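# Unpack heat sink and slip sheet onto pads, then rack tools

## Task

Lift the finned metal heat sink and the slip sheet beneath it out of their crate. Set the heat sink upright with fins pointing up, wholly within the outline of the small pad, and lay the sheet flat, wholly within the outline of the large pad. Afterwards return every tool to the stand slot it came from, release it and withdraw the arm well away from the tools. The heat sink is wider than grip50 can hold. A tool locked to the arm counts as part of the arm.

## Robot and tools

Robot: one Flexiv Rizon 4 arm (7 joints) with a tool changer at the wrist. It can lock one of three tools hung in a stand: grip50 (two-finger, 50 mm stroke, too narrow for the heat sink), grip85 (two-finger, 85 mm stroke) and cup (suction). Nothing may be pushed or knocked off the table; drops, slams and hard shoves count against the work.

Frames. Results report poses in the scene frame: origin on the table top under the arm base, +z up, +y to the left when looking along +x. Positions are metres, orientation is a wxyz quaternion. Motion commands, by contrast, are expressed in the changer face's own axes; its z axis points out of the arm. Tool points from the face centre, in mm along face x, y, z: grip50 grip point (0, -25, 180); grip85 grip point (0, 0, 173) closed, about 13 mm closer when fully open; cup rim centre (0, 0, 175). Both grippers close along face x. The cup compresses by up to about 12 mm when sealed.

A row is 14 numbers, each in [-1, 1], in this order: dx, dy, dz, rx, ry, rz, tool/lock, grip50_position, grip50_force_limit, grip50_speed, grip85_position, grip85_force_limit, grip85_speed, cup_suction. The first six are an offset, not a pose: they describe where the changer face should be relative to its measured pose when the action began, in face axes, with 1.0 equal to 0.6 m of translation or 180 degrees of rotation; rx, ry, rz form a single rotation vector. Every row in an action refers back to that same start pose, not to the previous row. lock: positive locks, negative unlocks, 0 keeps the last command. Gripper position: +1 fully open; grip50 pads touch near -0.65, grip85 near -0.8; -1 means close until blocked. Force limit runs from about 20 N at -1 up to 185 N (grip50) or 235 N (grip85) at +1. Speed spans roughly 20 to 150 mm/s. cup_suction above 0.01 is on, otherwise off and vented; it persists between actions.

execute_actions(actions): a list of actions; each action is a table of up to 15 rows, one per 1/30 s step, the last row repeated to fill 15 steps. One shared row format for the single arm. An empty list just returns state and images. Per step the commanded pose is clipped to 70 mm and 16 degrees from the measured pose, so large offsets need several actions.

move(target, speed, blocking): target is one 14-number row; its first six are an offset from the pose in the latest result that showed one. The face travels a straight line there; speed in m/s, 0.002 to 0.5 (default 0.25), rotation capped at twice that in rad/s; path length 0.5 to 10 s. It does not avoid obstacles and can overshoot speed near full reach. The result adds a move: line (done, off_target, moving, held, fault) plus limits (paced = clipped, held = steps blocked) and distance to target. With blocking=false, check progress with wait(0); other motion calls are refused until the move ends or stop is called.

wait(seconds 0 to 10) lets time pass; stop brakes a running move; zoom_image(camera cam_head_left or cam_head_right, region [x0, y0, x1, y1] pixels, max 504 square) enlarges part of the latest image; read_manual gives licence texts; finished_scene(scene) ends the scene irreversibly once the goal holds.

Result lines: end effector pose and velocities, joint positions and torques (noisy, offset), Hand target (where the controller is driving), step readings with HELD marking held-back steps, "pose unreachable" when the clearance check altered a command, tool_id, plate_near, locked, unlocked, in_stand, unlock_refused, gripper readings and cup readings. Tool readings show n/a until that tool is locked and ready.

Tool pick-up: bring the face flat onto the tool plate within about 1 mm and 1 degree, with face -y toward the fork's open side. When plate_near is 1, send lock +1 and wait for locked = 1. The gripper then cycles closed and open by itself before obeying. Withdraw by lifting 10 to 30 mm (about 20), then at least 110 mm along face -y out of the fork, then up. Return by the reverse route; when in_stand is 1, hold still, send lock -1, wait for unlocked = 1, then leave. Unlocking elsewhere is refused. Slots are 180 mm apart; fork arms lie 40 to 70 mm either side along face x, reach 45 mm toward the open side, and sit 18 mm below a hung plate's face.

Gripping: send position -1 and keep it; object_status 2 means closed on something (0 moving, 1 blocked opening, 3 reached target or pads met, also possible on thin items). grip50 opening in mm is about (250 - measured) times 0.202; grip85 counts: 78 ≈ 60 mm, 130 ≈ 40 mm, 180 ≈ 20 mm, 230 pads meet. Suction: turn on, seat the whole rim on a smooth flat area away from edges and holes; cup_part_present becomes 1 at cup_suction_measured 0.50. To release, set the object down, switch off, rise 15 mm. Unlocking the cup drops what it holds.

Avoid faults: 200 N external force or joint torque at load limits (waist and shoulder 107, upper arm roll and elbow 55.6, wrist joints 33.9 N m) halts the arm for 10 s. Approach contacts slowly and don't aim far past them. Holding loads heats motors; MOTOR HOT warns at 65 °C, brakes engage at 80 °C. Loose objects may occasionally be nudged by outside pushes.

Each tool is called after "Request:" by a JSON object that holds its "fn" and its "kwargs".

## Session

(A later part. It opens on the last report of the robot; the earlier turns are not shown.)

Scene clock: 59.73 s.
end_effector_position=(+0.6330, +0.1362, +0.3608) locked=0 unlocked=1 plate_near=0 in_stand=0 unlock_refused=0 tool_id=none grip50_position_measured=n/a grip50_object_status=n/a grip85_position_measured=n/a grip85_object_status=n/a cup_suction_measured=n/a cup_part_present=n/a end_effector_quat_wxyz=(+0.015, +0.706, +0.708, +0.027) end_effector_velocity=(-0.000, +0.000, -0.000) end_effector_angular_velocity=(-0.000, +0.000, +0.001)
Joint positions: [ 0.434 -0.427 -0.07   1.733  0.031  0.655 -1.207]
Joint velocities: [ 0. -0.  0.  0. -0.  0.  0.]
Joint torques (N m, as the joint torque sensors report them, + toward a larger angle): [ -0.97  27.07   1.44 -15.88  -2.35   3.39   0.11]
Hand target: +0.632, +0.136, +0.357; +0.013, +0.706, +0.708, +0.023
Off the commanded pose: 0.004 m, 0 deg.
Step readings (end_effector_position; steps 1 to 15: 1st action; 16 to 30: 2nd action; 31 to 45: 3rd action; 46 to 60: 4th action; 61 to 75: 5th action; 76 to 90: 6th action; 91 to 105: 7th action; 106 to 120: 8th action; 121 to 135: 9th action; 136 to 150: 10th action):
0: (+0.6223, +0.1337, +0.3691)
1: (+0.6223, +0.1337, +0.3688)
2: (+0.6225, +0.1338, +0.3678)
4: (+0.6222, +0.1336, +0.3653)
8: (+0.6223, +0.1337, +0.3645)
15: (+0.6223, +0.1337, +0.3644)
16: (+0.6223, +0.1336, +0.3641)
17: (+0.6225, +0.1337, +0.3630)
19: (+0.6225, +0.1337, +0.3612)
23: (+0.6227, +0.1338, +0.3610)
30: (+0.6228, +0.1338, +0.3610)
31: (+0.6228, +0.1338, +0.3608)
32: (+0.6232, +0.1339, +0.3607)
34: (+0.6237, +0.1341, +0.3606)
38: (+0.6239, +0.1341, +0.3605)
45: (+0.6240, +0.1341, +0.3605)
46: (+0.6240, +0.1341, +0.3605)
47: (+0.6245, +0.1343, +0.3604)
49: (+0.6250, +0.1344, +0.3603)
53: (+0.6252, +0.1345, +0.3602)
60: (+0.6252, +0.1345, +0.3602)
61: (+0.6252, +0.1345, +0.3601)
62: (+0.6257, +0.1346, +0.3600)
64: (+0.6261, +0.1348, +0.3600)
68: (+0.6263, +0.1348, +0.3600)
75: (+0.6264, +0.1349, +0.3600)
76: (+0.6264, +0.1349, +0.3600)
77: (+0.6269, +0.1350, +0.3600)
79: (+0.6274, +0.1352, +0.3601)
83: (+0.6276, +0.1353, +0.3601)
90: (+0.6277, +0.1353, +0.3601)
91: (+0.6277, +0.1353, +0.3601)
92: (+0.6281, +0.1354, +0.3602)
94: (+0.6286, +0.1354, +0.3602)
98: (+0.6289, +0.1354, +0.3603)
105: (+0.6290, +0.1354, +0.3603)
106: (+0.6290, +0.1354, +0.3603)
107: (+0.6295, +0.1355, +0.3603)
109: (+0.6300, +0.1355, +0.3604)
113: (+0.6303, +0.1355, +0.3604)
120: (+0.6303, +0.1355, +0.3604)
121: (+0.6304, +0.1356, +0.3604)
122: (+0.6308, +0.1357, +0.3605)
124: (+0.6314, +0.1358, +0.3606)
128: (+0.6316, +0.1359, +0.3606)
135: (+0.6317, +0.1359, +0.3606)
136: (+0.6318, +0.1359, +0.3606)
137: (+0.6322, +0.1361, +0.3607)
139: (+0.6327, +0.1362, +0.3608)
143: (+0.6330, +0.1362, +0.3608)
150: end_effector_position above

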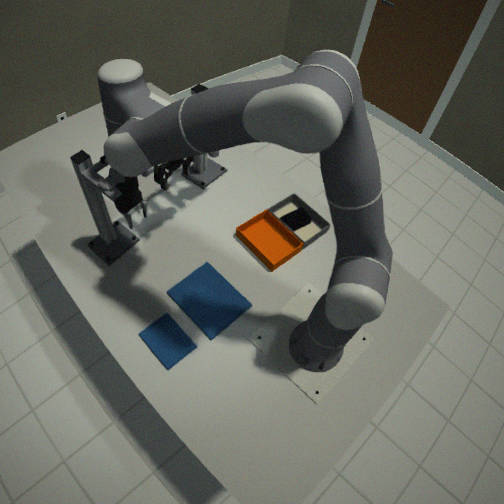

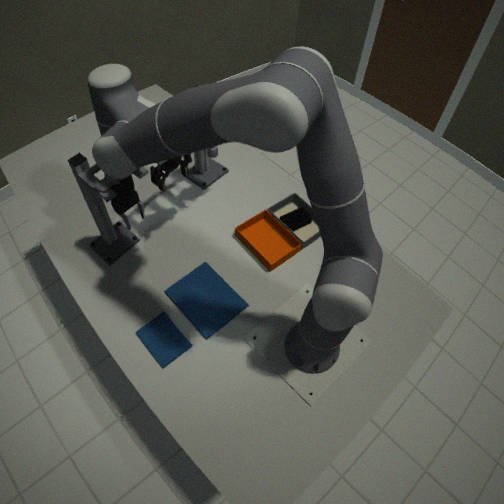

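Request:
{"fn": "move", "kwargs": {"target": [0,0,-0.012,0.0189,-0.0054,0.0009,0,1,0,0,1,0,0,0], "speed": 0.05}}

Request:
{"fn": "move", "kwargs": {"target": [-0.068,-0.03,0,0,0,0,0,1,0,0,1,0,0,0], "speed": 0.05}}

Request:
{"fn": "execute_actions", "kwargs": {"actions": [[[0,0,0.008,0,0,0,0,1,0,0,1,0,0,0]],[[0,0,0.006,0,0,0,0,1,0,0,1,0,0,0]],[[0,0,0.006,0,0,0,0,1,0,0,1,0,0,0]],[[0,0,0.006,0,0,0,0,1,0,0,1,0,0,0]],[[0,0,0.006,0,0,0,0,1,0,0,1,0,0,0]]]}}

Scene clock: 60.97 s.
end_effector_position=(+0.6327, +0.1361, +0.3680) locked=0 unlocked=1 plate_near=0 in_stand=0 unlock_refused=0 tool_id=none grip50_position_measured=n/a grip50_object_status=n/a grip85_position_measured=n/a grip85_object_status=n/a cup_suction_measured=n/a cup_part_present=n/a end_effector_quat_wxyz=(+0.000, +0.707, +0.707, -0.000) end_effector_velocity=(-0.000, +0.001, +0.001) end_effector_angular_velocity=(-0.000, +0.006, -0.000)
Joint positions: [ 0.432 -0.431 -0.069  1.684  0.036  0.548 -1.208]
Joint velocities: [ 0.    -0.001  0.    -0.006  0.002 -0.011 -0.   ]
Joint torques (N m, as the joint torque sensors report them, + toward a larger angle): [ -1.87  51.05   0.25 -27.48  -3.74   4.    -0.18]
Hand target: +0.633, +0.136, +0.368; -0.000, +0.707, +0.707, -0.000
Off the commanded pose: 0.000 m, 0 deg.
move: done

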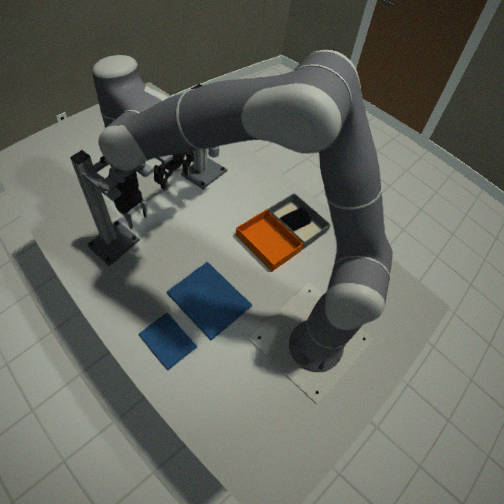

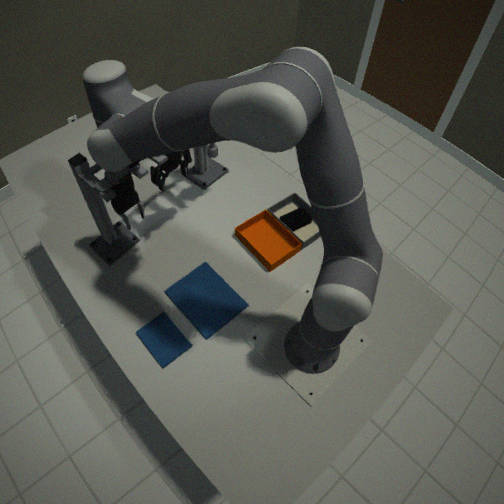

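Scene clock: 62.17 s.
end_effector_position=(+0.6146, +0.0956, +0.3680) locked=0 unlocked=1 plate_near=0 in_stand=0 unlock_refused=0 tool_id=none grip50_position_measured=n/a grip50_object_status=n/a grip85_position_measured=n/a grip85_object_status=n/a cup_suction_measured=n/a cup_part_present=n/a end_effector_quat_wxyz=(-0.000, +0.707, +0.707, -0.000) end_effector_velocity=(-0.001, -0.001, -0.000) end_effector_angular_velocity=(+0.000, +0.000, -0.000)
Joint positions: [ 0.391 -0.374 -0.078  1.771  0.036  0.578 -1.259]
Joint velocities: [-0.001  0.002 -0.     0.002  0.     0.001 -0.002]
Joint torques (N m, as the joint torque sensors report them, + toward a larger angle): [ -1.59  48.41  -0.96 -27.12  -3.94   4.78   0.03]
Hand target: +0.615, +0.095, +0.368; +0.000, +0.707, +0.707, -0.000
Off the commanded pose: 0.000 m, 0 deg.
move: done

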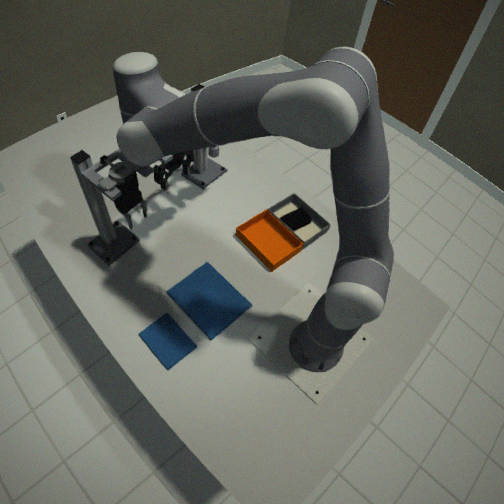

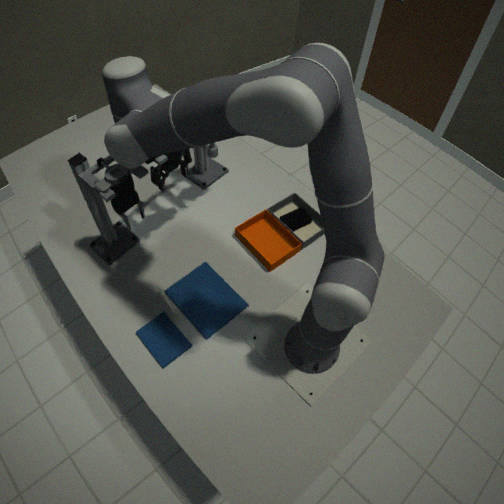

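Scene clock: 64.67 s.
end_effector_position=(+0.6156, +0.0956, +0.3518) locked=0 unlocked=1 plate_near=0 in_stand=0 unlock_refused=0 tool_id=none grip50_position_measured=n/a grip50_object_status=n/a grip85_position_measured=n/a grip85_object_status=n/a cup_suction_measured=n/a cup_part_present=n/a end_effector_quat_wxyz=(+0.002, +0.708, +0.707, +0.002) end_effector_velocity=(+0.000, -0.000, +0.000) end_effector_angular_velocity=(-0.001, -0.001, +0.001)
Joint positions: [ 0.391 -0.396 -0.078  1.788  0.038  0.622 -1.26 ]
Joint velocities: [-0.     0.    -0.     0.    -0.001  0.001  0.   ]
Joint torques (N m, as the joint torque sensors report them, + toward a larger angle): [ -1.47  32.82   1.11 -17.96  -2.4    3.42  -0.16]
Hand target: +0.615, +0.095, +0.349; +0.000, +0.708, +0.707, -0.001
Off the commanded pose: 0.003 m, 0 deg.
Step readings (end_effector_position; steps 1 to 15: 1st action; 16 to 30: 2nd action; 31 to 45: 3rd action; 46 to 60: 4th action; 61 to 75: 5th action):
0: (+0.6146, +0.0956, +0.3680)
1: (+0.6146, +0.0955, +0.3677)
2: (+0.6148, +0.0956, +0.3667)
4: (+0.6145, +0.0955, +0.3642)
8: (+0.6146, +0.0955, +0.3634)
15: (+0.6146, +0.0955, +0.3633)
16: (+0.6146, +0.0955, +0.3631)
17: (+0.6148, +0.0955, +0.3622)
19: (+0.6146, +0.0954, +0.3604)
23: (+0.6146, +0.0954, +0.3599)
30: (+0.6146, +0.0954, +0.3598)
31: (+0.6146, +0.0954, +0.3596)
32: (+0.6148, +0.0955, +0.3587)
34: (+0.6146, +0.0954, +0.3569)
38: (+0.6146, +0.0954, +0.3564)
45: (+0.6146, +0.0954, +0.3563)
46: (+0.6146, +0.0954, +0.3560)
47: (+0.6148, +0.0954, +0.3552)
49: (+0.6146, +0.0953, +0.3534)
53: (+0.6146, +0.0953, +0.3529)
60: (+0.6146, +0.0953, +0.3528)
61: (+0.6146, +0.0953, +0.3525)
62: (+0.6149, +0.0954, +0.3520)
64: (+0.6154, +0.0955, +0.3518)
68: (+0.6156, +0.0955, +0.3518)
75: end_effector_position above

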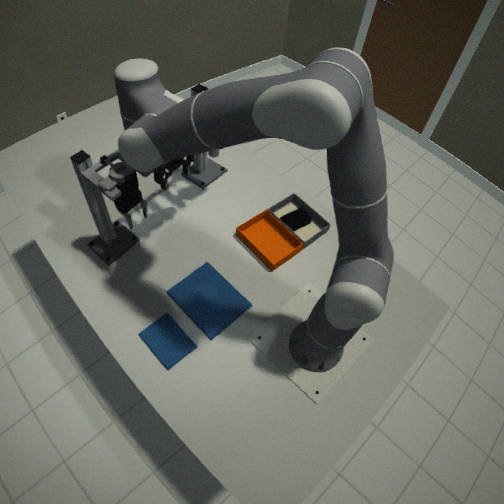

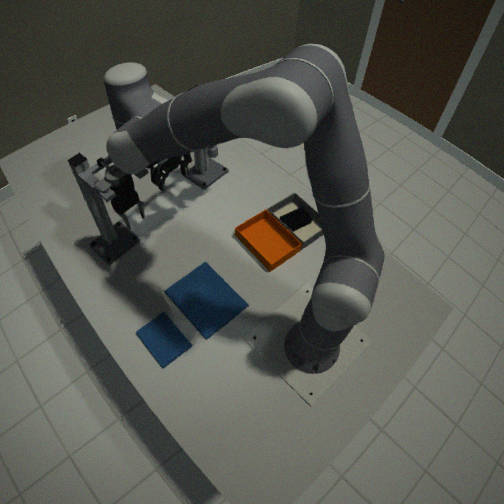

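Request:
{"fn": "execute_actions", "kwargs": {"actions": [[[0,0,-0.007,0.0018,0,0,0,1,0,0,1,0,0,0]],[[-0.005,0,0,0,0,0,0,1,0,0,1,0,0,0]],[[-0.005,0,0,0,0,0,0,1,0,0,1,0,0,0]],[[-0.005,0,0,0,0,0,0,1,0,0,1,0,0,0]],[[-0.005,0,0,0,0,0,0,1,0,0,1,0,0,0]],[[-0.005,0,0,0,0,0,0,1,0,0,1,0,0,0]],[[-0.005,0,0,0,0,0,0,1,0,0,1,0,0,0]],[[-0.005,0,0,0,0,0,0,1,0,0,1,0,0,0]],[[-0.005,0,0,0,0,0,0,1,0,0,1,0,0,0]],[[-0.005,0,0,0,0,0,0,1,0,0,1,0,0,0]],[[-0.005,0,0,0,0,0,0,1,0,0,1,0,0,0]],[[-0.005,0,0,0,0,0,0,1,0,0,1,0,0,0]],[[-0.005,0,0,0,0,0,0,1,0,0,1,0,0,0]]]}}

Scene clock: 71.40 s.
end_effector_position=(+0.6142, +0.0803, +0.3560) locked=0 unlocked=1 plate_near=0 in_stand=0 unlock_refused=0 tool_id=none grip50_position_measured=n/a grip50_object_status=n/a grip85_position_measured=n/a grip85_object_status=n/a cup_suction_measured=n/a cup_part_present=n/a end_effector_quat_wxyz=(-0.003, +0.698, +0.716, +0.003) end_effector_velocity=(+0.000, +0.000, +0.000) end_effector_angular_velocity=(-0.001, -0.000, +0.001)
Joint positions: [ 0.362 -0.384 -0.074  1.79   0.047  0.61  -1.317]
Joint velocities: [-0.     0.     0.     0.    -0.001  0.     0.   ]
Joint torques (N m, as the joint torque sensors report them, + toward a larger angle): [-15.82  50.2  -12.01 -23.61  -4.88   3.74   0.05]
Hand target: +0.614, +0.077, +0.356; -0.003, +0.699, +0.715, +0.003
Off the commanded pose: 0.003 m, 0 deg.
Step readings (end_effector_position; steps 1 to 15: 1st action; 16 to 30: 2nd action; 31 to 45: 3rd action; 46 to 60: 4th action; 61 to 75: 5th action; 76 to 90: 6th action; 91 to 105: 7th action; 106 to 120: 8th action; 121 to 135: 9th action; 136 to 150: 10th action; 151 to 165: 11th action; 166 to 180: 12th action; 181 to 195: 13th action):
0: (+0.6156, +0.0956, +0.3518)
1: (+0.6157, +0.0956, +0.3521)
2: (+0.6154, +0.0955, +0.3527)
4: (+0.6154, +0.0955, +0.3546)
8: (+0.6156, +0.0956, +0.3558)
15: (+0.6156, +0.0956, +0.3559)
16: (+0.6156, +0.0954, +0.3559)
17: (+0.6156, +0.0948, +0.3559)
19: (+0.6156, +0.0934, +0.3559)
23: (+0.6156, +0.0929, +0.3559)
30: (+0.6156, +0.0928, +0.3559)
31: (+0.6156, +0.0926, +0.3559)
32: (+0.6155, +0.0919, +0.3558)
34: (+0.6155, +0.0905, +0.3558)
38: (+0.6155, +0.0900, +0.3558)
45: (+0.6155, +0.0899, +0.3558)
46: (+0.6155, +0.0897, +0.3558)
47: (+0.6155, +0.0891, +0.3558)
49: (+0.6155, +0.0877, +0.3557)
53: (+0.6155, +0.0872, +0.3557)
60: (+0.6155, +0.0871, +0.3557)
61: (+0.6155, +0.0869, +0.3557)
62: (+0.6154, +0.0862, +0.3557)
64: (+0.6154, +0.0848, +0.3557)
68: (+0.6154, +0.0843, +0.3557)
75: (+0.6154, +0.0842, +0.3557)
76: (+0.6154, +0.0840, +0.3557)
77: (+0.6154, +0.0834, +0.3556)
79: (+0.6154, +0.0820, +0.3556)
83: (+0.6154, +0.0815, +0.3556)
90: (+0.6154, +0.0814, +0.3556)
91: (+0.6154, +0.0812, +0.3556)
92: (+0.6153, +0.0809, +0.3556)
94: (+0.6152, +0.0808, +0.3556)
98: (+0.6152, +0.0808, +0.3557)
105: (+0.6152, +0.0808, +0.3557)
106: (+0.6152, +0.0807, +0.3557)
107: (+0.6151, +0.0807, +0.3557)
109: (+0.6150, +0.0806, +0.3557)
113: (+0.6150, +0.0806, +0.3557)
120: (+0.6150, +0.0806, +0.3557)
121: (+0.6150, +0.0806, +0.3557)
122: (+0.6149, +0.0806, +0.3558)
124: (+0.6149, +0.0805, +0.3558)
128: (+0.6148, +0.0805, +0.3558)
135: (+0.6148, +0.0805, +0.3558)
136: (+0.6148, +0.0805, +0.3558)
137: (+0.6147, +0.0805, +0.3558)
139: (+0.6147, +0.0805, +0.3559)
143: (+0.6146, +0.0805, +0.3559)
150: (+0.6146, +0.0805, +0.3559)
151: (+0.6146, +0.0805, +0.3559)
152: (+0.6146, +0.0804, +0.3559)
154: (+0.6145, +0.0804, +0.3559)
158: (+0.6145, +0.0804, +0.3559)
165: (+0.6145, +0.0804, +0.3559)
166: (+0.6145, +0.0804, +0.3559)
167: (+0.6144, +0.0804, +0.3559)
169: (+0.6143, +0.0803, +0.3560)
173: (+0.6143, +0.0803, +0.3560)
180: (+0.6143, +0.0803, +0.3560)
181: (+0.6143, +0.0803, +0.3560)
182: (+0.6143, +0.0803, +0.3560)
184: (+0.6142, +0.0803, +0.3560)
Lines left out of this list: 2.

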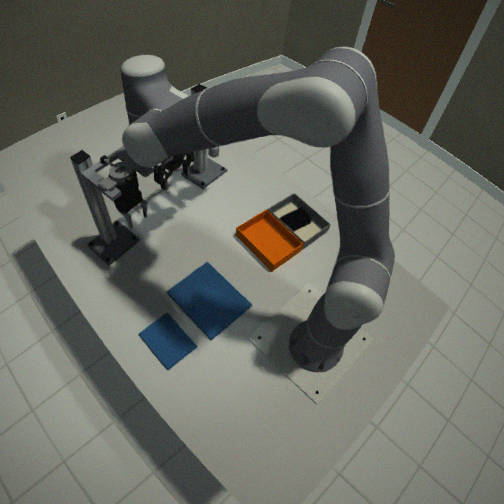

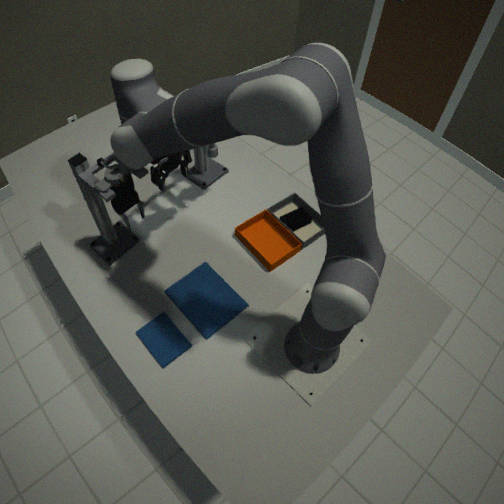

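Contact at y=0.081. Now +y (fix rotation first).

Request:
{"fn": "execute_actions", "kwargs": {"actions": [[[0.03,0.002,0,0,-0.0027,0.0081,0,1,0,0,1,0,0,0]],[[0.005,0,0,0,0,0,0,1,0,0,1,0,0,0]],[[0.005,0,0,0,0,0,0,1,0,0,1,0,0,0]],[[0.005,0,0,0,0,0,0,1,0,0,1,0,0,0]],[[0.005,0,0,0,0,0,0,1,0,0,1,0,0,0]],[[0.005,0,0,0,0,0,0,1,0,0,1,0,0,0]],[[0.005,0,0,0,0,0,0,1,0,0,1,0,0,0]],[[0.005,0,0,0,0,0,0,1,0,0,1,0,0,0]],[[0.005,0,0,0,0,0,0,1,0,0,1,0,0,0]],[[0.005,0,0,0,0,0,0,1,0,0,1,0,0,0]],[[0.005,0,0,0,0,0,0,1,0,0,1,0,0,0]],[[0.005,0,0,0,0,0,0,1,0,0,1,0,0,0]],[[0.005,0,0,0,0,0,0,1,0,0,1,0,0,0]],[[0.005,0,0,0,0,0,0,1,0,0,1,0,0,0]]]}}

Scene clock: 78.80 s.
end_effector_position=(+0.6179, +0.0972, +0.3541) locked=0 unlocked=1 plate_near=0 in_stand=0 unlock_refused=0 tool_id=none grip50_position_measured=n/a grip50_object_status=n/a grip85_position_measured=n/a grip85_object_status=n/a cup_suction_measured=n/a cup_part_present=n/a end_effector_quat_wxyz=(+0.004, +0.724, +0.690, -0.012) end_effector_velocity=(-0.000, +0.000, -0.000) end_effector_angular_velocity=(+0.001, +0.001, -0.001)
Joint positions: [ 0.406 -0.402 -0.092  1.769  0.024  0.586 -1.202]
Joint velocities: [ 0.001  0.    -0.001  0.     0.001 -0.001 -0.   ]
Joint torques (N m, as the joint torque sensors report them, + toward a larger angle): [ 14.62  46.49  11.   -31.18  -2.88   5.93   1.12]
Hand target: +0.618, +0.100, +0.354; +0.004, +0.723, +0.691, -0.011
Off the commanded pose: 0.003 m, 0 deg.
Step readings (end_effector_position; steps 1 to 15: 1st action; 16 to 30: 2nd action; 31 to 45: 3rd action; 46 to 60: 4th action; 61 to 75: 5th action; 76 to 90: 6th action; 91 to 105: 7th action; 106 to 120: 8th action; 121 to 135: 9th action; 136 to 150: 10th action; 151 to 165: 11th action; 166 to 180: 12th action; 181 to 195: 13th action):
0: (+0.6142, +0.0803, +0.3560)
1: (+0.6142, +0.0806, +0.3560)
2: (+0.6144, +0.0827, +0.3561)
4: (+0.6147, +0.0925, +0.3563)
8: (+0.6149, +0.0971, +0.3562)
15: (+0.6150, +0.0971, +0.3561)
16: (+0.6150, +0.0973, +0.3561)
17: (+0.6150, +0.0973, +0.3561)
19: (+0.6151, +0.0974, +0.3560)
23: (+0.6151, +0.0974, +0.3560)
30: (+0.6151, +0.0974, +0.3560)
31: (+0.6152, +0.0975, +0.3560)
32: (+0.6152, +0.0975, +0.3559)
34: (+0.6153, +0.0975, +0.3559)
38: (+0.6153, +0.0975, +0.3559)
45: (+0.6153, +0.0975, +0.3559)
46: (+0.6154, +0.0975, +0.3558)
47: (+0.6154, +0.0975, +0.3558)
49: (+0.6155, +0.0975, +0.3557)
53: (+0.6155, +0.0975, +0.3557)
60: (+0.6155, +0.0975, +0.3557)
61: (+0.6156, +0.0975, +0.3557)
62: (+0.6156, +0.0975, +0.3556)
64: (+0.6157, +0.0975, +0.3556)
68: (+0.6158, +0.0975, +0.3556)
75: (+0.6158, +0.0975, +0.3556)
76: (+0.6158, +0.0975, +0.3555)
77: (+0.6158, +0.0975, +0.3555)
79: (+0.6159, +0.0975, +0.3554)
83: (+0.6160, +0.0975, +0.3554)
90: (+0.6160, +0.0975, +0.3554)
91: (+0.6160, +0.0975, +0.3554)
92: (+0.6161, +0.0975, +0.3553)
94: (+0.6161, +0.0975, +0.3553)
98: (+0.6162, +0.0974, +0.3553)
105: (+0.6162, +0.0974, +0.3553)
106: (+0.6162, +0.0974, +0.3552)
107: (+0.6163, +0.0974, +0.3552)
109: (+0.6163, +0.0974, +0.3551)
113: (+0.6164, +0.0974, +0.3551)
120: (+0.6164, +0.0974, +0.3551)
121: (+0.6164, +0.0974, +0.3551)
122: (+0.6165, +0.0974, +0.3550)
124: (+0.6166, +0.0974, +0.3550)
128: (+0.6166, +0.0974, +0.3550)
135: (+0.6166, +0.0974, +0.3550)
136: (+0.6166, +0.0974, +0.3549)
137: (+0.6167, +0.0974, +0.3549)
139: (+0.6168, +0.0974, +0.3548)
143: (+0.6168, +0.0974, +0.3548)
150: (+0.6169, +0.0974, +0.3548)
151: (+0.6169, +0.0974, +0.3548)
152: (+0.6170, +0.0974, +0.3547)
154: (+0.6170, +0.0974, +0.3547)
158: (+0.6171, +0.0974, +0.3546)
165: (+0.6171, +0.0974, +0.3546)
166: (+0.6171, +0.0974, +0.3546)
167: (+0.6172, +0.0973, +0.3546)
169: (+0.6173, +0.0973, +0.3545)
173: (+0.6173, +0.0973, +0.3545)
180: (+0.6173, +0.0973, +0.3545)
181: (+0.6174, +0.0973, +0.3544)
182: (+0.6175, +0.0973, +0.3544)
184: (+0.6175, +0.0973, +0.3543)
Lines left out of this list: 7.

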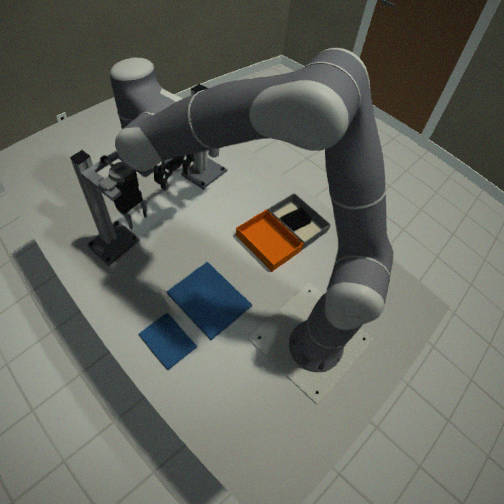

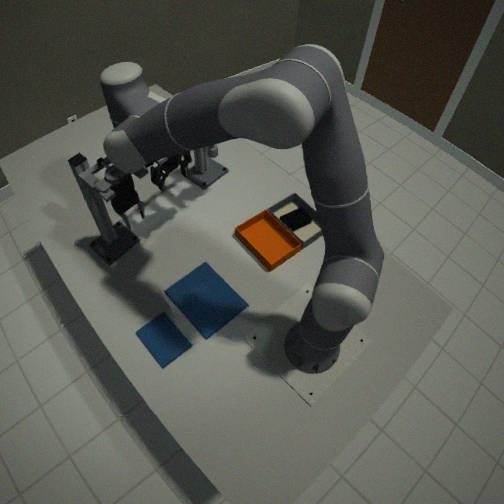

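Request:
{"fn": "move", "kwargs": {"target": [-0.0135,0,-0.02,-0.0036,0.0072,-0.0153,0,1,0,0,1,0,0,0], "speed": 0.05}}

Request:
{"fn": "move", "kwargs": {"target": [0,-0.2,0,0,0,0,0,1,0,0,1,0,0,0], "speed": 0.1}}

Request:
{"fn": "move", "kwargs": {"target": [0,0,0.052,0,0,0,0,1,0,0,1,0,0,0], "speed": 0.03}}

Request:
{"fn": "execute_actions", "kwargs": {"actions": [[[0,0.007,0,0,0,0,0,1,0,0,1,0,0,0]],[[0,0.007,0,0,0,0,0,1,0,0,1,0,0,0]],[[0,0.007,0,0,0,0,0,1,0,0,1,0,0,0]],[[0,0.007,0,0,0,0,0,1,0,0,1,0,0,0]],[[0,0.007,0,0,0,0,0,1,0,0,1,0,0,0]],[[0,0.007,0,0,0,0,0,1,0,0,1,0,0,0]],[[0,0.007,0,0,0,0,0,1,0,0,1,0,0,0]],[[0,0.007,0,0,0,0,0,1,0,0,1,0,0,0]],[[0,0.007,0,0,0,0,0,1,0,0,1,0,0,0]],[[0,0.007,0,0,0,0,0,1,0,0,1,0,0,0]],[[0,0.007,0,0,0,0,0,1,0,0,1,0,0,0]],[[0,0.007,0,0,0,0,0,1,0,0,1,0,0,0]],[[0,0.007,0,0,0,0,0,1,0,0,1,0,0,0]],[[0,0.007,0,0,0,0,0,1,0,0,1,0,0,0]],[[0,0.007,0,0,0,0,0,1,0,0,1,0,0,0]],[[0,0.007,0,0,0,0,0,1,0,0,1,0,0,0]]]}}

Scene clock: 80.33 s.
end_effector_position=(+0.6177, +0.0894, +0.3662) locked=0 unlocked=1 plate_near=0 in_stand=0 unlock_refused=0 tool_id=none grip50_position_measured=n/a grip50_object_status=n/a grip85_position_measured=n/a grip85_object_status=n/a cup_suction_measured=n/a cup_part_present=n/a end_effector_quat_wxyz=(+0.001, +0.707, +0.707, -0.000) end_effector_velocity=(-0.000, -0.001, +0.001) end_effector_angular_velocity=(+0.001, +0.000, +0.004)
Joint positions: [ 0.385 -0.38  -0.084  1.767  0.038  0.581 -1.271]
Joint velocities: [-0.001  0.001 -0.     0.     0.001 -0.001 -0.006]
Joint torques (N m, as the joint torque sensors report them, + toward a larger angle): [ -1.79  49.84   0.57 -27.63  -3.71   3.82  -0.12]
Hand target: +0.618, +0.089, +0.366; +0.000, +0.707, +0.707, -0.000
Off the commanded pose: 0.000 m, 0 deg.
move: done

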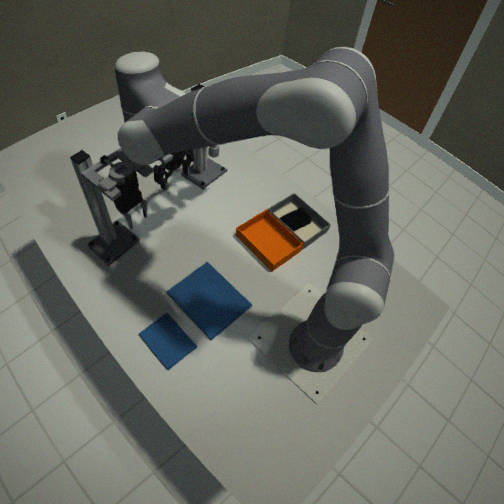

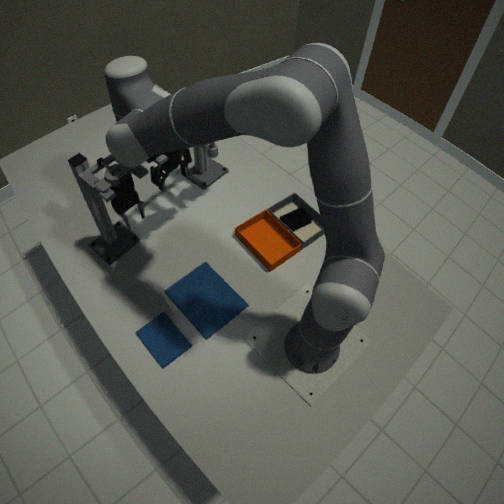

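Scene clock: 81.93 s.
end_effector_position=(+0.4978, +0.0897, +0.3664) locked=0 unlocked=1 plate_near=0 in_stand=0 unlock_refused=0 tool_id=none grip50_position_measured=n/a grip50_object_status=n/a grip85_position_measured=n/a grip85_object_status=n/a cup_suction_measured=n/a cup_part_present=n/a end_effector_quat_wxyz=(+0.001, +0.707, +0.707, -0.000) end_effector_velocity=(-0.001, -0.000, -0.000) end_effector_angular_velocity=(-0.000, +0.000, +0.000)
Joint positions: [ 0.414 -0.117 -0.024  2.129  0.004  0.681 -1.17 ]
Joint velocities: [ 0.     0.002  0.001  0.004 -0.     0.001  0.001]
Joint torques (N m, as the joint torque sensors report them, + toward a larger angle): [  0.99  36.07   1.41 -25.76  -4.15   5.05   0.94]
Hand target: +0.498, +0.090, +0.366; +0.001, +0.707, +0.707, -0.000
Off the commanded pose: 0.000 m, 0 deg.
move: done

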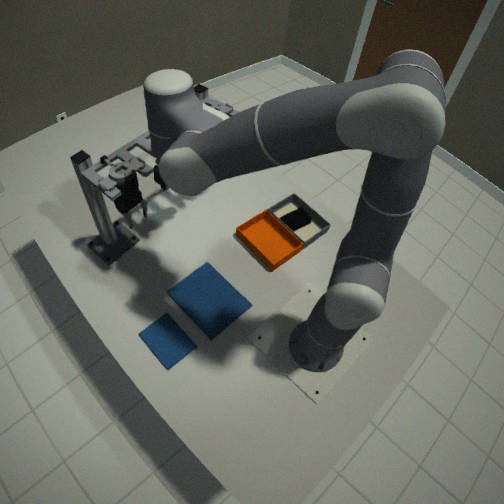

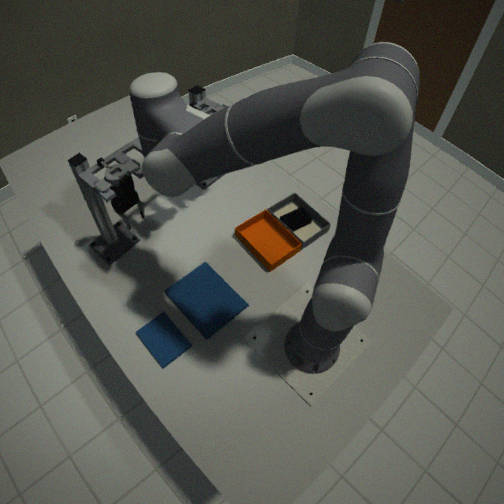

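Scene clock: 83.23 s.
end_effector_position=(+0.4978, +0.0896, +0.3353) locked=0 unlocked=1 plate_near=0 in_stand=0 unlock_refused=0 tool_id=none grip50_position_measured=n/a grip50_object_status=n/a grip85_position_measured=n/a grip85_object_status=n/a cup_suction_measured=n/a cup_part_present=n/a end_effector_quat_wxyz=(+0.000, +0.708, +0.707, -0.000) end_effector_velocity=(-0.000, +0.000, -0.001) end_effector_angular_velocity=(+0.000, -0.000, +0.000)
Joint positions: [ 0.414 -0.172 -0.024  2.163  0.006  0.769 -1.171]
Joint velocities: [ 0.    -0.002 -0.     0.001  0.     0.004  0.   ]
Joint torques (N m, as the joint torque sensors report them, + toward a larger angle): [ -0.09  36.55   0.97 -24.28  -3.21   4.91  -0.16]
Hand target: +0.498, +0.090, +0.335; +0.000, +0.707, +0.707, -0.000
Off the commanded pose: 0.000 m, 0 deg.
move: done

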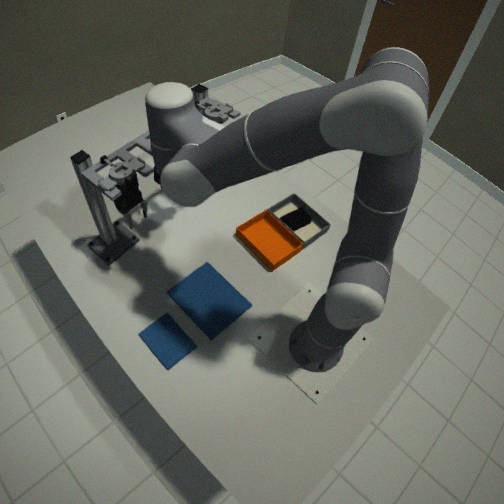

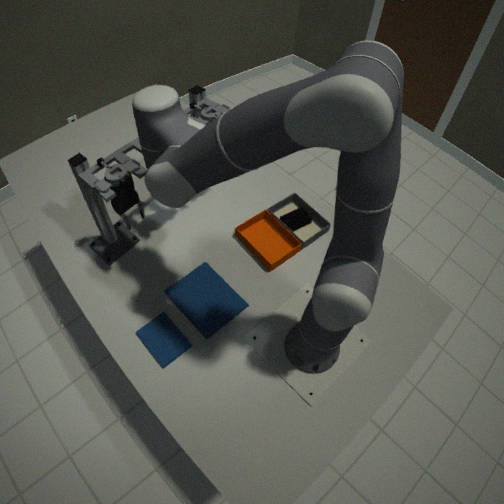

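Scene clock: 91.23 s.
end_effector_position=(+0.5554, +0.0862, +0.3292) locked=0 unlocked=1 plate_near=0 in_stand=0 unlock_refused=0 tool_id=none grip50_position_measured=n/a grip50_object_status=n/a grip85_position_measured=n/a grip85_object_status=n/a cup_suction_measured=n/a cup_part_present=n/a end_effector_quat_wxyz=(-0.007, +0.710, +0.704, -0.011) end_effector_velocity=(+0.000, -0.000, -0.000) end_effector_angular_velocity=(-0.000, +0.000, -0.000)
Joint positions: [ 0.394 -0.307 -0.056  1.984  0.028  0.698 -1.228]
Joint velocities: [ 0.002  0.    -0.002 -0.     0.001 -0.001 -0.001]
Joint torques (N m, as the joint torque sensors report them, + toward a larger angle): [  7.11  27.     0.05 -47.9   -6.71  14.06   1.32]
Hand target: +0.558, +0.088, +0.331; -0.004, +0.709, +0.705, -0.008
Off the commanded pose: 0.004 m, 1 deg.
Step readings (end_effector_position; steps 1 to 15: 1st action; 16 to 30: 2nd action; 31 to 45: 3rd action; 46 to 60: 4th action; 61 to 75: 5th action; 76 to 90: 6th action; 91 to 105: 7th action; 106 to 120: 8th action; 121 to 135: 9th action; 136 to 150: 10th action; 151 to 165: 11th action; 166 to 180: 12th action; 181 to 195: 13th action):
0: (+0.4978, +0.0896, +0.3353)
1: (+0.4979, +0.0897, +0.3353)
2: (+0.4992, +0.0898, +0.3353)
4: (+0.5011, +0.0898, +0.3354)
8: (+0.5018, +0.0898, +0.3354)
15: (+0.5020, +0.0898, +0.3354)
16: (+0.5021, +0.0898, +0.3354)
17: (+0.5034, +0.0899, +0.3354)
19: (+0.5052, +0.0899, +0.3355)
23: (+0.5060, +0.0900, +0.3354)
30: (+0.5062, +0.0900, +0.3354)
31: (+0.5063, +0.0900, +0.3354)
32: (+0.5076, +0.0901, +0.3354)
34: (+0.5094, +0.0901, +0.3356)
38: (+0.5102, +0.0902, +0.3355)
45: (+0.5103, +0.0902, +0.3355)
46: (+0.5105, +0.0902, +0.3355)
47: (+0.5118, +0.0903, +0.3355)
49: (+0.5136, +0.0903, +0.3356)
53: (+0.5144, +0.0904, +0.3356)
60: (+0.5145, +0.0903, +0.3356)
61: (+0.5147, +0.0904, +0.3356)
62: (+0.5160, +0.0905, +0.3356)
64: (+0.5178, +0.0905, +0.3357)
68: (+0.5186, +0.0906, +0.3356)
75: (+0.5187, +0.0905, +0.3357)
76: (+0.5189, +0.0905, +0.3357)
77: (+0.5202, +0.0907, +0.3357)
79: (+0.5220, +0.0907, +0.3358)
83: (+0.5227, +0.0907, +0.3357)
90: (+0.5229, +0.0907, +0.3357)
91: (+0.5231, +0.0907, +0.3357)
92: (+0.5244, +0.0908, +0.3357)
94: (+0.5262, +0.0909, +0.3359)
98: (+0.5269, +0.0909, +0.3358)
105: (+0.5271, +0.0909, +0.3358)
106: (+0.5273, +0.0909, +0.3358)
107: (+0.5285, +0.0910, +0.3358)
109: (+0.5304, +0.0911, +0.3359)
113: (+0.5311, +0.0911, +0.3359)
120: (+0.5313, +0.0911, +0.3359)
121: (+0.5315, +0.0911, +0.3359)
122: (+0.5327, +0.0912, +0.3359)
124: (+0.5346, +0.0912, +0.3360)
128: (+0.5353, +0.0913, +0.3360)
135: (+0.5355, +0.0913, +0.3360)
136: (+0.5357, +0.0913, +0.3360)
137: (+0.5369, +0.0914, +0.3360)
139: (+0.5388, +0.0914, +0.3361)
143: (+0.5395, +0.0915, +0.3360)
150: (+0.5397, +0.0914, +0.3361)
151: (+0.5399, +0.0915, +0.3361)
152: (+0.5411, +0.0916, +0.3361)
154: (+0.5430, +0.0916, +0.3362)
158: (+0.5437, +0.0916, +0.3361)
165: (+0.5439, +0.0916, +0.3362)
166: (+0.5441, +0.0916, +0.3362)
167: (+0.5453, +0.0918, +0.3362)
169: (+0.5471, +0.0918, +0.3363)
173: (+0.5479, +0.0918, +0.3362)
180: (+0.5481, +0.0918, +0.3362)
181: (+0.5483, +0.0918, +0.3362)
182: (+0.5495, +0.0919, +0.3363)
184: (+0.5513, +0.0920, +0.3364)
Lines left out of this list: 17.

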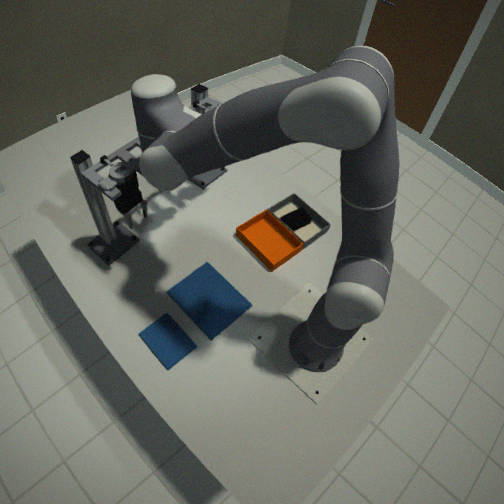

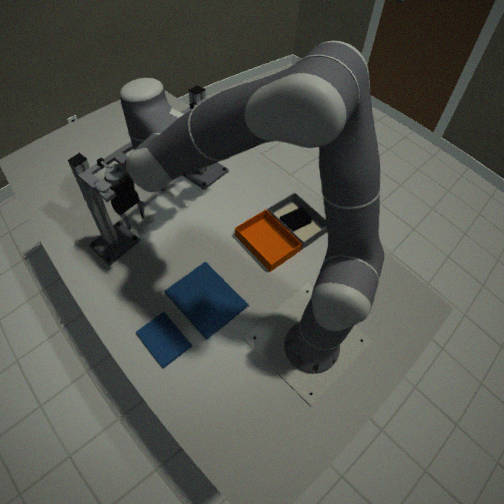

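Request:
{"fn": "move", "kwargs": {"target": [0,-0.03,0,-0.0081,0.0018,-0.0027,0,1,0,0,1,0,0,0], "speed": 0.05}}

Request:
{"fn": "move", "kwargs": {"target": [0,0,-0.065,0,0,0,0,1,0,0,1,0,0,0], "speed": 0.08}}

Scene clock: 92.23 s.
end_effector_position=(+0.5375, +0.0862, +0.3297) locked=0 unlocked=1 plate_near=0 in_stand=0 unlock_refused=0 tool_id=none grip50_position_measured=n/a grip50_object_status=n/a grip85_position_measured=n/a grip85_object_status=n/a cup_suction_measured=n/a cup_part_present=n/a end_effector_quat_wxyz=(+0.000, +0.707, +0.707, -0.001) end_effector_velocity=(-0.001, +0.000, -0.000) end_effector_angular_velocity=(+0.000, -0.002, +0.001)
Joint positions: [ 0.4   -0.264 -0.048  2.054  0.019  0.752 -1.218]
Joint velocities: [ 0.001  0.002  0.     0.005 -0.001  0.004  0.001]
Joint torques (N m, as the joint torque sensors report them, + toward a larger angle): [  0.5   41.04   1.17 -24.43  -3.89   4.8    0.85]
Hand target: +0.537, +0.086, +0.330; +0.000, +0.707, +0.707, -0.000
Off the commanded pose: 0.000 m, 0 deg.
move: done

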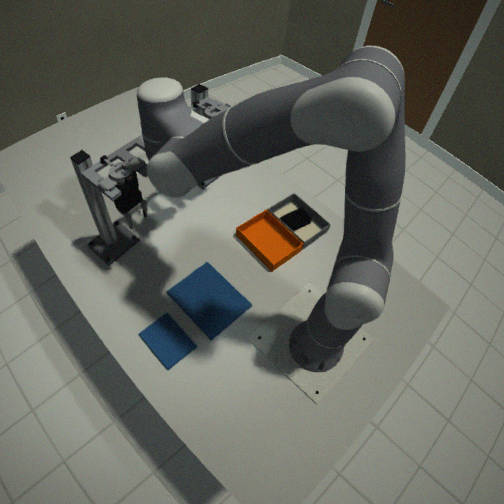

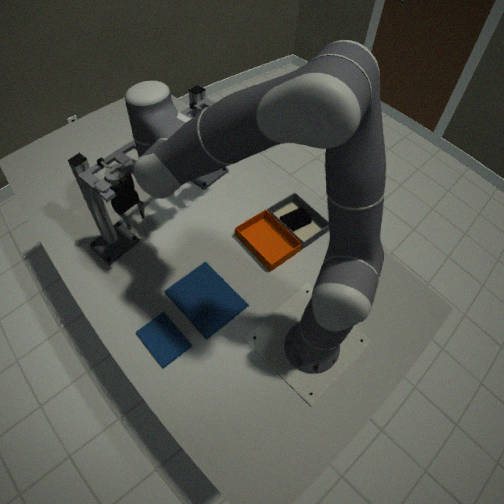

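Scene clock: 93.07 s.
end_effector_position=(+0.5375, +0.0864, +0.3686) locked=0 unlocked=1 plate_near=0 in_stand=0 unlock_refused=0 tool_id=none grip50_position_measured=n/a grip50_object_status=n/a grip85_position_measured=n/a grip85_object_status=n/a cup_suction_measured=n/a cup_part_present=n/a end_effector_quat_wxyz=(+0.000, +0.707, +0.707, -0.001) end_effector_velocity=(+0.000, -0.000, +0.001) end_effector_angular_velocity=(-0.001, +0.000, +0.000)
Joint positions: [ 0.4   -0.2   -0.048  2.016  0.013  0.649 -1.214]
Joint velocities: [-0.     0.002 -0.    -0.002 -0.001 -0.004  0.   ]
Joint torques (N m, as the joint torque sensors report them, + toward a larger angle): [ -1.51  41.44  -1.11 -26.52  -4.1    4.1    0.89]
Hand target: +0.538, +0.086, +0.369; +0.000, +0.707, +0.707, -0.001
Off the commanded pose: 0.000 m, 0 deg.
move: done

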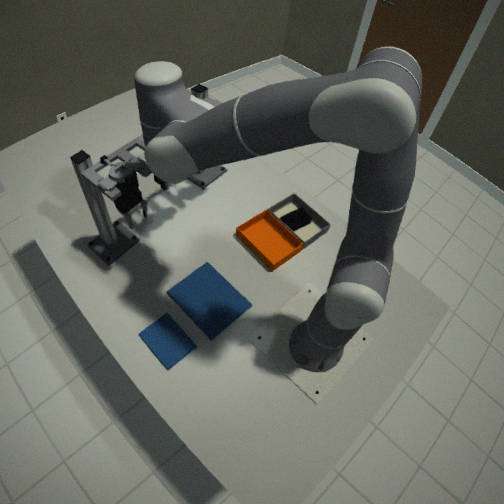

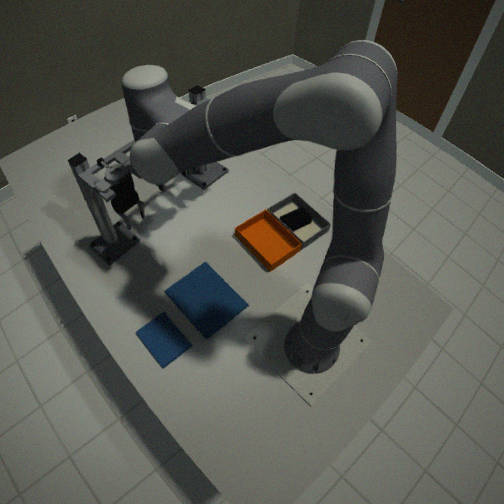

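Request:
{"fn": "move", "kwargs": {"target": [-0.1465,0.144,0,0,0,0,0,1,0,0,1,0,0,0], "speed": 0.08}}

Request:
{"fn": "execute_actions", "kwargs": {"actions": [[[0,0,0.007,0,0,0,0,1,0,0,1,0,0,0]],[[0,0,0.005,0,0,0,0,1,0,0,1,0,0,0]],[[0,0,0.004,0,0,0,0,1,0,0,1,0,0,0]]]}}

Scene clock: 104.63 s.
end_effector_position=(+0.6037, +0.0288, +0.3682) locked=0 unlocked=1 plate_near=0 in_stand=0 unlock_refused=0 tool_id=none grip50_position_measured=n/a grip50_object_status=n/a grip85_position_measured=n/a grip85_object_status=n/a cup_suction_measured=n/a cup_part_present=n/a end_effector_quat_wxyz=(-0.005, +0.700, +0.714, +0.001) end_effector_velocity=(+0.000, +0.000, +0.000) end_effector_angular_velocity=(-0.000, -0.000, +0.000)
Joint positions: [ 0.313 -0.334 -0.105  1.826  0.055  0.588 -1.396]
Joint velocities: [-0.  0.  0.  0. -0.  0. -0.]
Joint torques (N m, as the joint torque sensors report them, + toward a larger angle): [-11.76  45.2  -13.44 -25.85  -5.74   5.19   1.23]
Hand target: +0.604, +0.026, +0.368; -0.004, +0.701, +0.713, +0.000
Off the commanded pose: 0.036 m, 1 deg.
TORQUE FAULT: the external load on joint 3 (upper arm roll) reached its load limit, and the arm stopped for 10 seconds. That time counts as 20 of the actions that you can send in this scene. The arm's remaining commands of this call were not run. The arm holds where it stopped, with the lock number at 0 and the other tool numbers unchanged, and accepts commands again: back off and push less far. The arm stops again, at the same cost, whenever a joint's load reaches its limit.
move: fault

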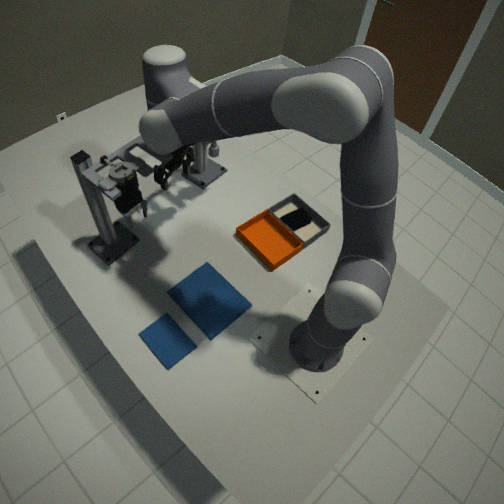

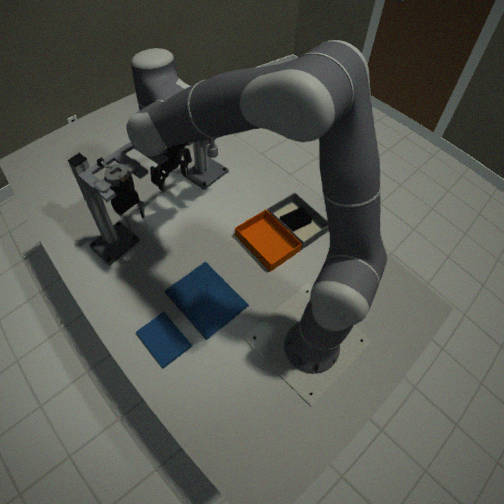

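not run: a fault stop came before this call.

The plate has a raised stud. Go higher.

Request:
{"fn": "move", "kwargs": {"target": [0.01,0,-0.06,-0.0018,-0.0027,0.0063,0,1,0,0,1,0,0,0], "speed": 0.05}}

Scene clock: 105.80 s.
end_effector_position=(+0.6038, +0.0344, +0.4041) locked=0 unlocked=1 plate_near=0 in_stand=0 unlock_refused=0 tool_id=none grip50_position_measured=n/a grip50_object_status=n/a grip85_position_measured=n/a grip85_object_status=n/a cup_suction_measured=n/a cup_part_present=n/a end_effector_quat_wxyz=(+0.000, +0.707, +0.708, -0.000) end_effector_velocity=(+0.000, +0.000, +0.001) end_effector_angular_velocity=(-0.001, -0.000, -0.001)
Joint positions: [ 0.326 -0.288 -0.107  1.789  0.037  0.51  -1.355]
Joint velocities: [ 0.     0.001 -0.    -0.002 -0.001 -0.003  0.002]
Joint torques (N m, as the joint torque sensors report them, + toward a larger angle): [  0.53  45.97  -1.01 -28.77  -4.39   3.91   0.99]
Hand target: +0.604, +0.034, +0.404; +0.000, +0.707, +0.707, -0.000
Off the commanded pose: 0.000 m, 0 deg.
move: done

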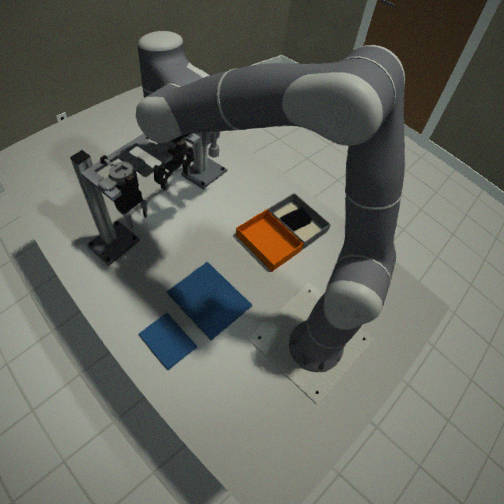

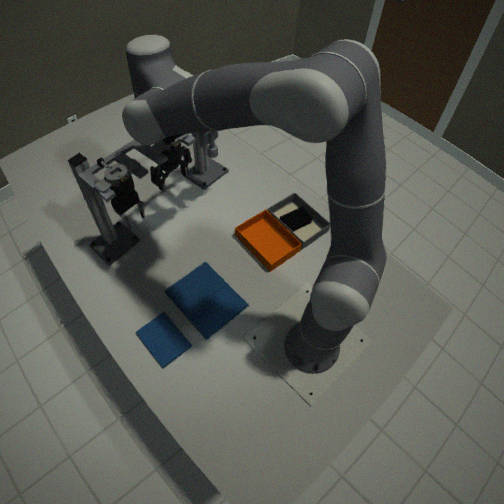

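Request:
{"fn": "move", "kwargs": {"target": [-0.06,0.0337,0,0,0,0,0,1,0,0,1,0,0,0], "speed": 0.05}}

Request:
{"fn": "execute_actions", "kwargs": {"actions": [[[0,0,0.008,0,0,0,0,1,0,0,1,0,0,0]],[[0,0,0.008,0,0,0,0,1,0,0,1,0,0,0]],[[0,0,0.008,0,0,0,0,1,0,0,1,0,0,0]],[[0,0,0.008,0,0,0,0,1,0,0,1,0,0,0]],[[0,0,0.008,0,0,0,0,1,0,0,1,0,0,0]],[[0,0,0.008,0,0,0,0,1,0,0,1,0,0,0]],[[0,0,0.008,0,0,0,0,1,0,0,1,0,0,0]],[[0,0,0.008,0,0,0,0,1,0,0,1,0,0,0]],[[0,0,0.006,0,0,0,0,1,0,0,1,0,0,0]],[[0,0,0.005,0,0,0,0,1,0,0,1,0,0,0]]]}}

Scene clock: 107.20 s.
end_effector_position=(+0.6240, -0.0013, +0.4041) locked=0 unlocked=1 plate_near=0 in_stand=0 unlock_refused=0 tool_id=none grip50_position_measured=n/a grip50_object_status=n/a grip85_position_measured=n/a grip85_object_status=n/a cup_suction_measured=n/a cup_part_present=n/a end_effector_quat_wxyz=(+0.000, +0.707, +0.708, +0.000) end_effector_velocity=(+0.001, -0.001, +0.000) end_effector_angular_velocity=(-0.001, -0.001, +0.001)
Joint positions: [ 0.28  -0.332 -0.133  1.727  0.051  0.491 -1.429]
Joint velocities: [-0.002 -0.002 -0.    -0.003 -0.001 -0.001 -0.002]
Joint torques (N m, as the joint torque sensors report them, + toward a larger angle): [ -1.95  46.39  -1.98 -28.74  -3.94   3.95  -0.03]
Hand target: +0.624, -0.002, +0.404; +0.000, +0.707, +0.708, -0.000
Off the commanded pose: 0.000 m, 0 deg.
move: done

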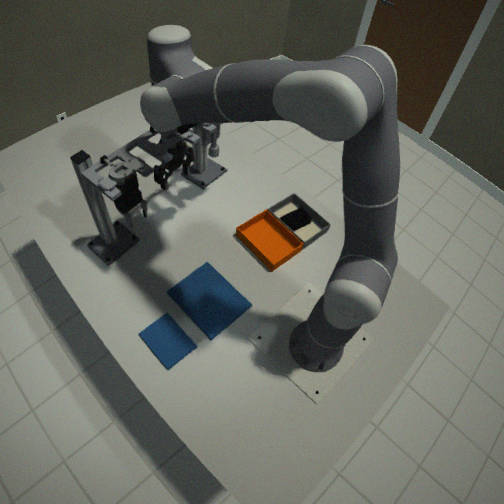

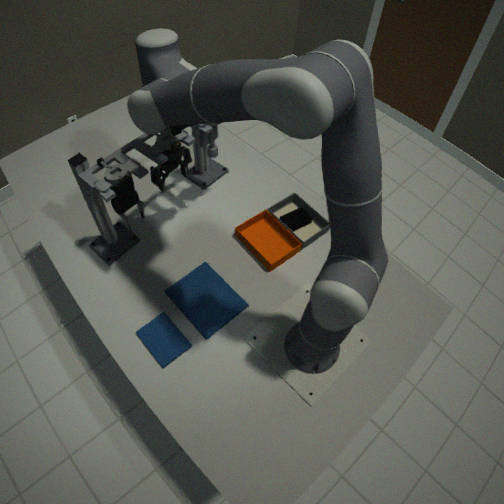

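Scene clock: 112.20 s.
end_effector_position=(+0.6280, -0.0016, +0.3709) locked=0 unlocked=1 plate_near=0 in_stand=0 unlock_refused=0 tool_id=none grip50_position_measured=n/a grip50_object_status=n/a grip85_position_measured=n/a grip85_object_status=n/a cup_suction_measured=n/a cup_part_present=n/a end_effector_quat_wxyz=(+0.008, +0.707, +0.707, +0.008) end_effector_velocity=(-0.000, -0.001, +0.000) end_effector_angular_velocity=(-0.001, +0.000, -0.000)
Joint positions: [ 0.279 -0.376 -0.132  1.768  0.056  0.596 -1.433]
Joint velocities: [-0.001  0.    -0.     0.    -0.001 -0.     0.   ]
Joint torques (N m, as the joint torque sensors report them, + toward a larger angle): [ -1.65  29.6    0.87 -16.9   -2.29   3.28  -0.09]
Hand target: +0.627, -0.002, +0.368; +0.006, +0.707, +0.707, +0.005
Off the commanded pose: 0.003 m, 0 deg.
Step readings (end_effector_position; steps 1 to 15: 1st action; 16 to 30: 2nd action; 31 to 45: 3rd action; 46 to 60: 4th action; 61 to 75: 5th action; 76 to 90: 6th action; 91 to 105: 7th action; 106 to 120: 8th action; 121 to 135: 9th action; 136 to 150: 10th action):
0: (+0.6240, -0.0013, +0.4041)
1: (+0.6240, -0.0014, +0.4038)
2: (+0.6242, -0.0014, +0.4027)
4: (+0.6239, -0.0014, +0.4003)
8: (+0.6240, -0.0014, +0.3995)
15: (+0.6240, -0.0014, +0.3994)
16: (+0.6240, -0.0014, +0.3991)
17: (+0.6242, -0.0014, +0.3980)
19: (+0.6239, -0.0015, +0.3956)
23: (+0.6240, -0.0015, +0.3948)
30: (+0.6240, -0.0015, +0.3947)
31: (+0.6240, -0.0015, +0.3944)
32: (+0.6242, -0.0015, +0.3933)
34: (+0.6239, -0.0015, +0.3909)
38: (+0.6240, -0.0015, +0.3901)
45: (+0.6240, -0.0015, +0.3900)
46: (+0.6240, -0.0016, +0.3897)
47: (+0.6242, -0.0016, +0.3886)
49: (+0.6239, -0.0016, +0.3862)
53: (+0.6240, -0.0016, +0.3854)
60: (+0.6240, -0.0016, +0.3853)
61: (+0.6239, -0.0016, +0.3850)
62: (+0.6241, -0.0016, +0.3839)
64: (+0.6239, -0.0017, +0.3815)
68: (+0.6239, -0.0017, +0.3807)
75: (+0.6239, -0.0017, +0.3806)
76: (+0.6239, -0.0017, +0.3803)
77: (+0.6241, -0.0017, +0.3792)
79: (+0.6238, -0.0017, +0.3768)
83: (+0.6239, -0.0017, +0.3760)
90: (+0.6239, -0.0017, +0.3759)
91: (+0.6239, -0.0017, +0.3756)
92: (+0.6241, -0.0018, +0.3745)
94: (+0.6238, -0.0018, +0.3721)
98: (+0.6239, -0.0018, +0.3713)
105: (+0.6239, -0.0018, +0.3712)
106: (+0.6239, -0.0018, +0.3710)
107: (+0.6245, -0.0018, +0.3707)
109: (+0.6252, -0.0017, +0.3707)
113: (+0.6254, -0.0017, +0.3706)
120: (+0.6255, -0.0017, +0.3706)
121: (+0.6255, -0.0017, +0.3706)
122: (+0.6260, -0.0017, +0.3707)
124: (+0.6265, -0.0016, +0.3707)
128: (+0.6268, -0.0017, +0.3707)
135: (+0.6268, -0.0017, +0.3707)
136: (+0.6269, -0.0016, +0.3707)
137: (+0.6273, -0.0016, +0.3708)
139: (+0.6277, -0.0016, +0.3708)
143: (+0.6279, -0.0016, +0.3709)
150: end_effector_position above

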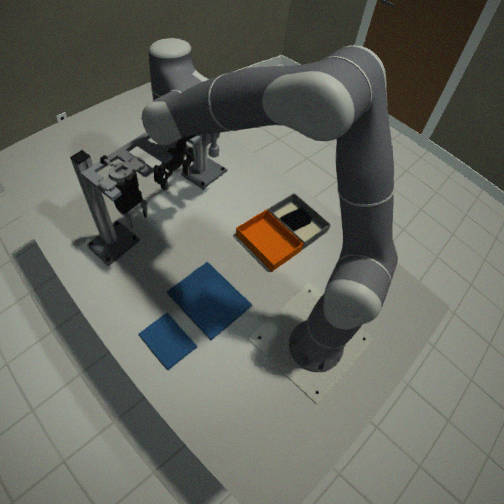

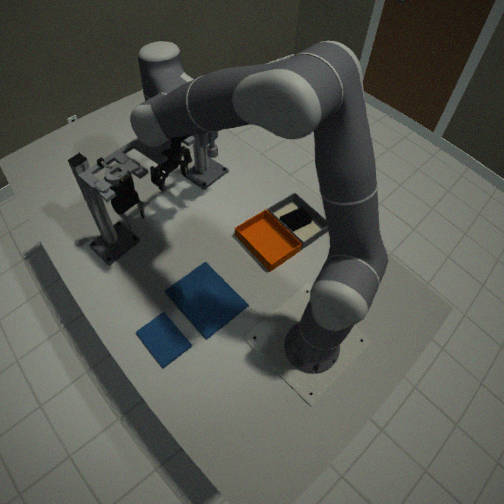

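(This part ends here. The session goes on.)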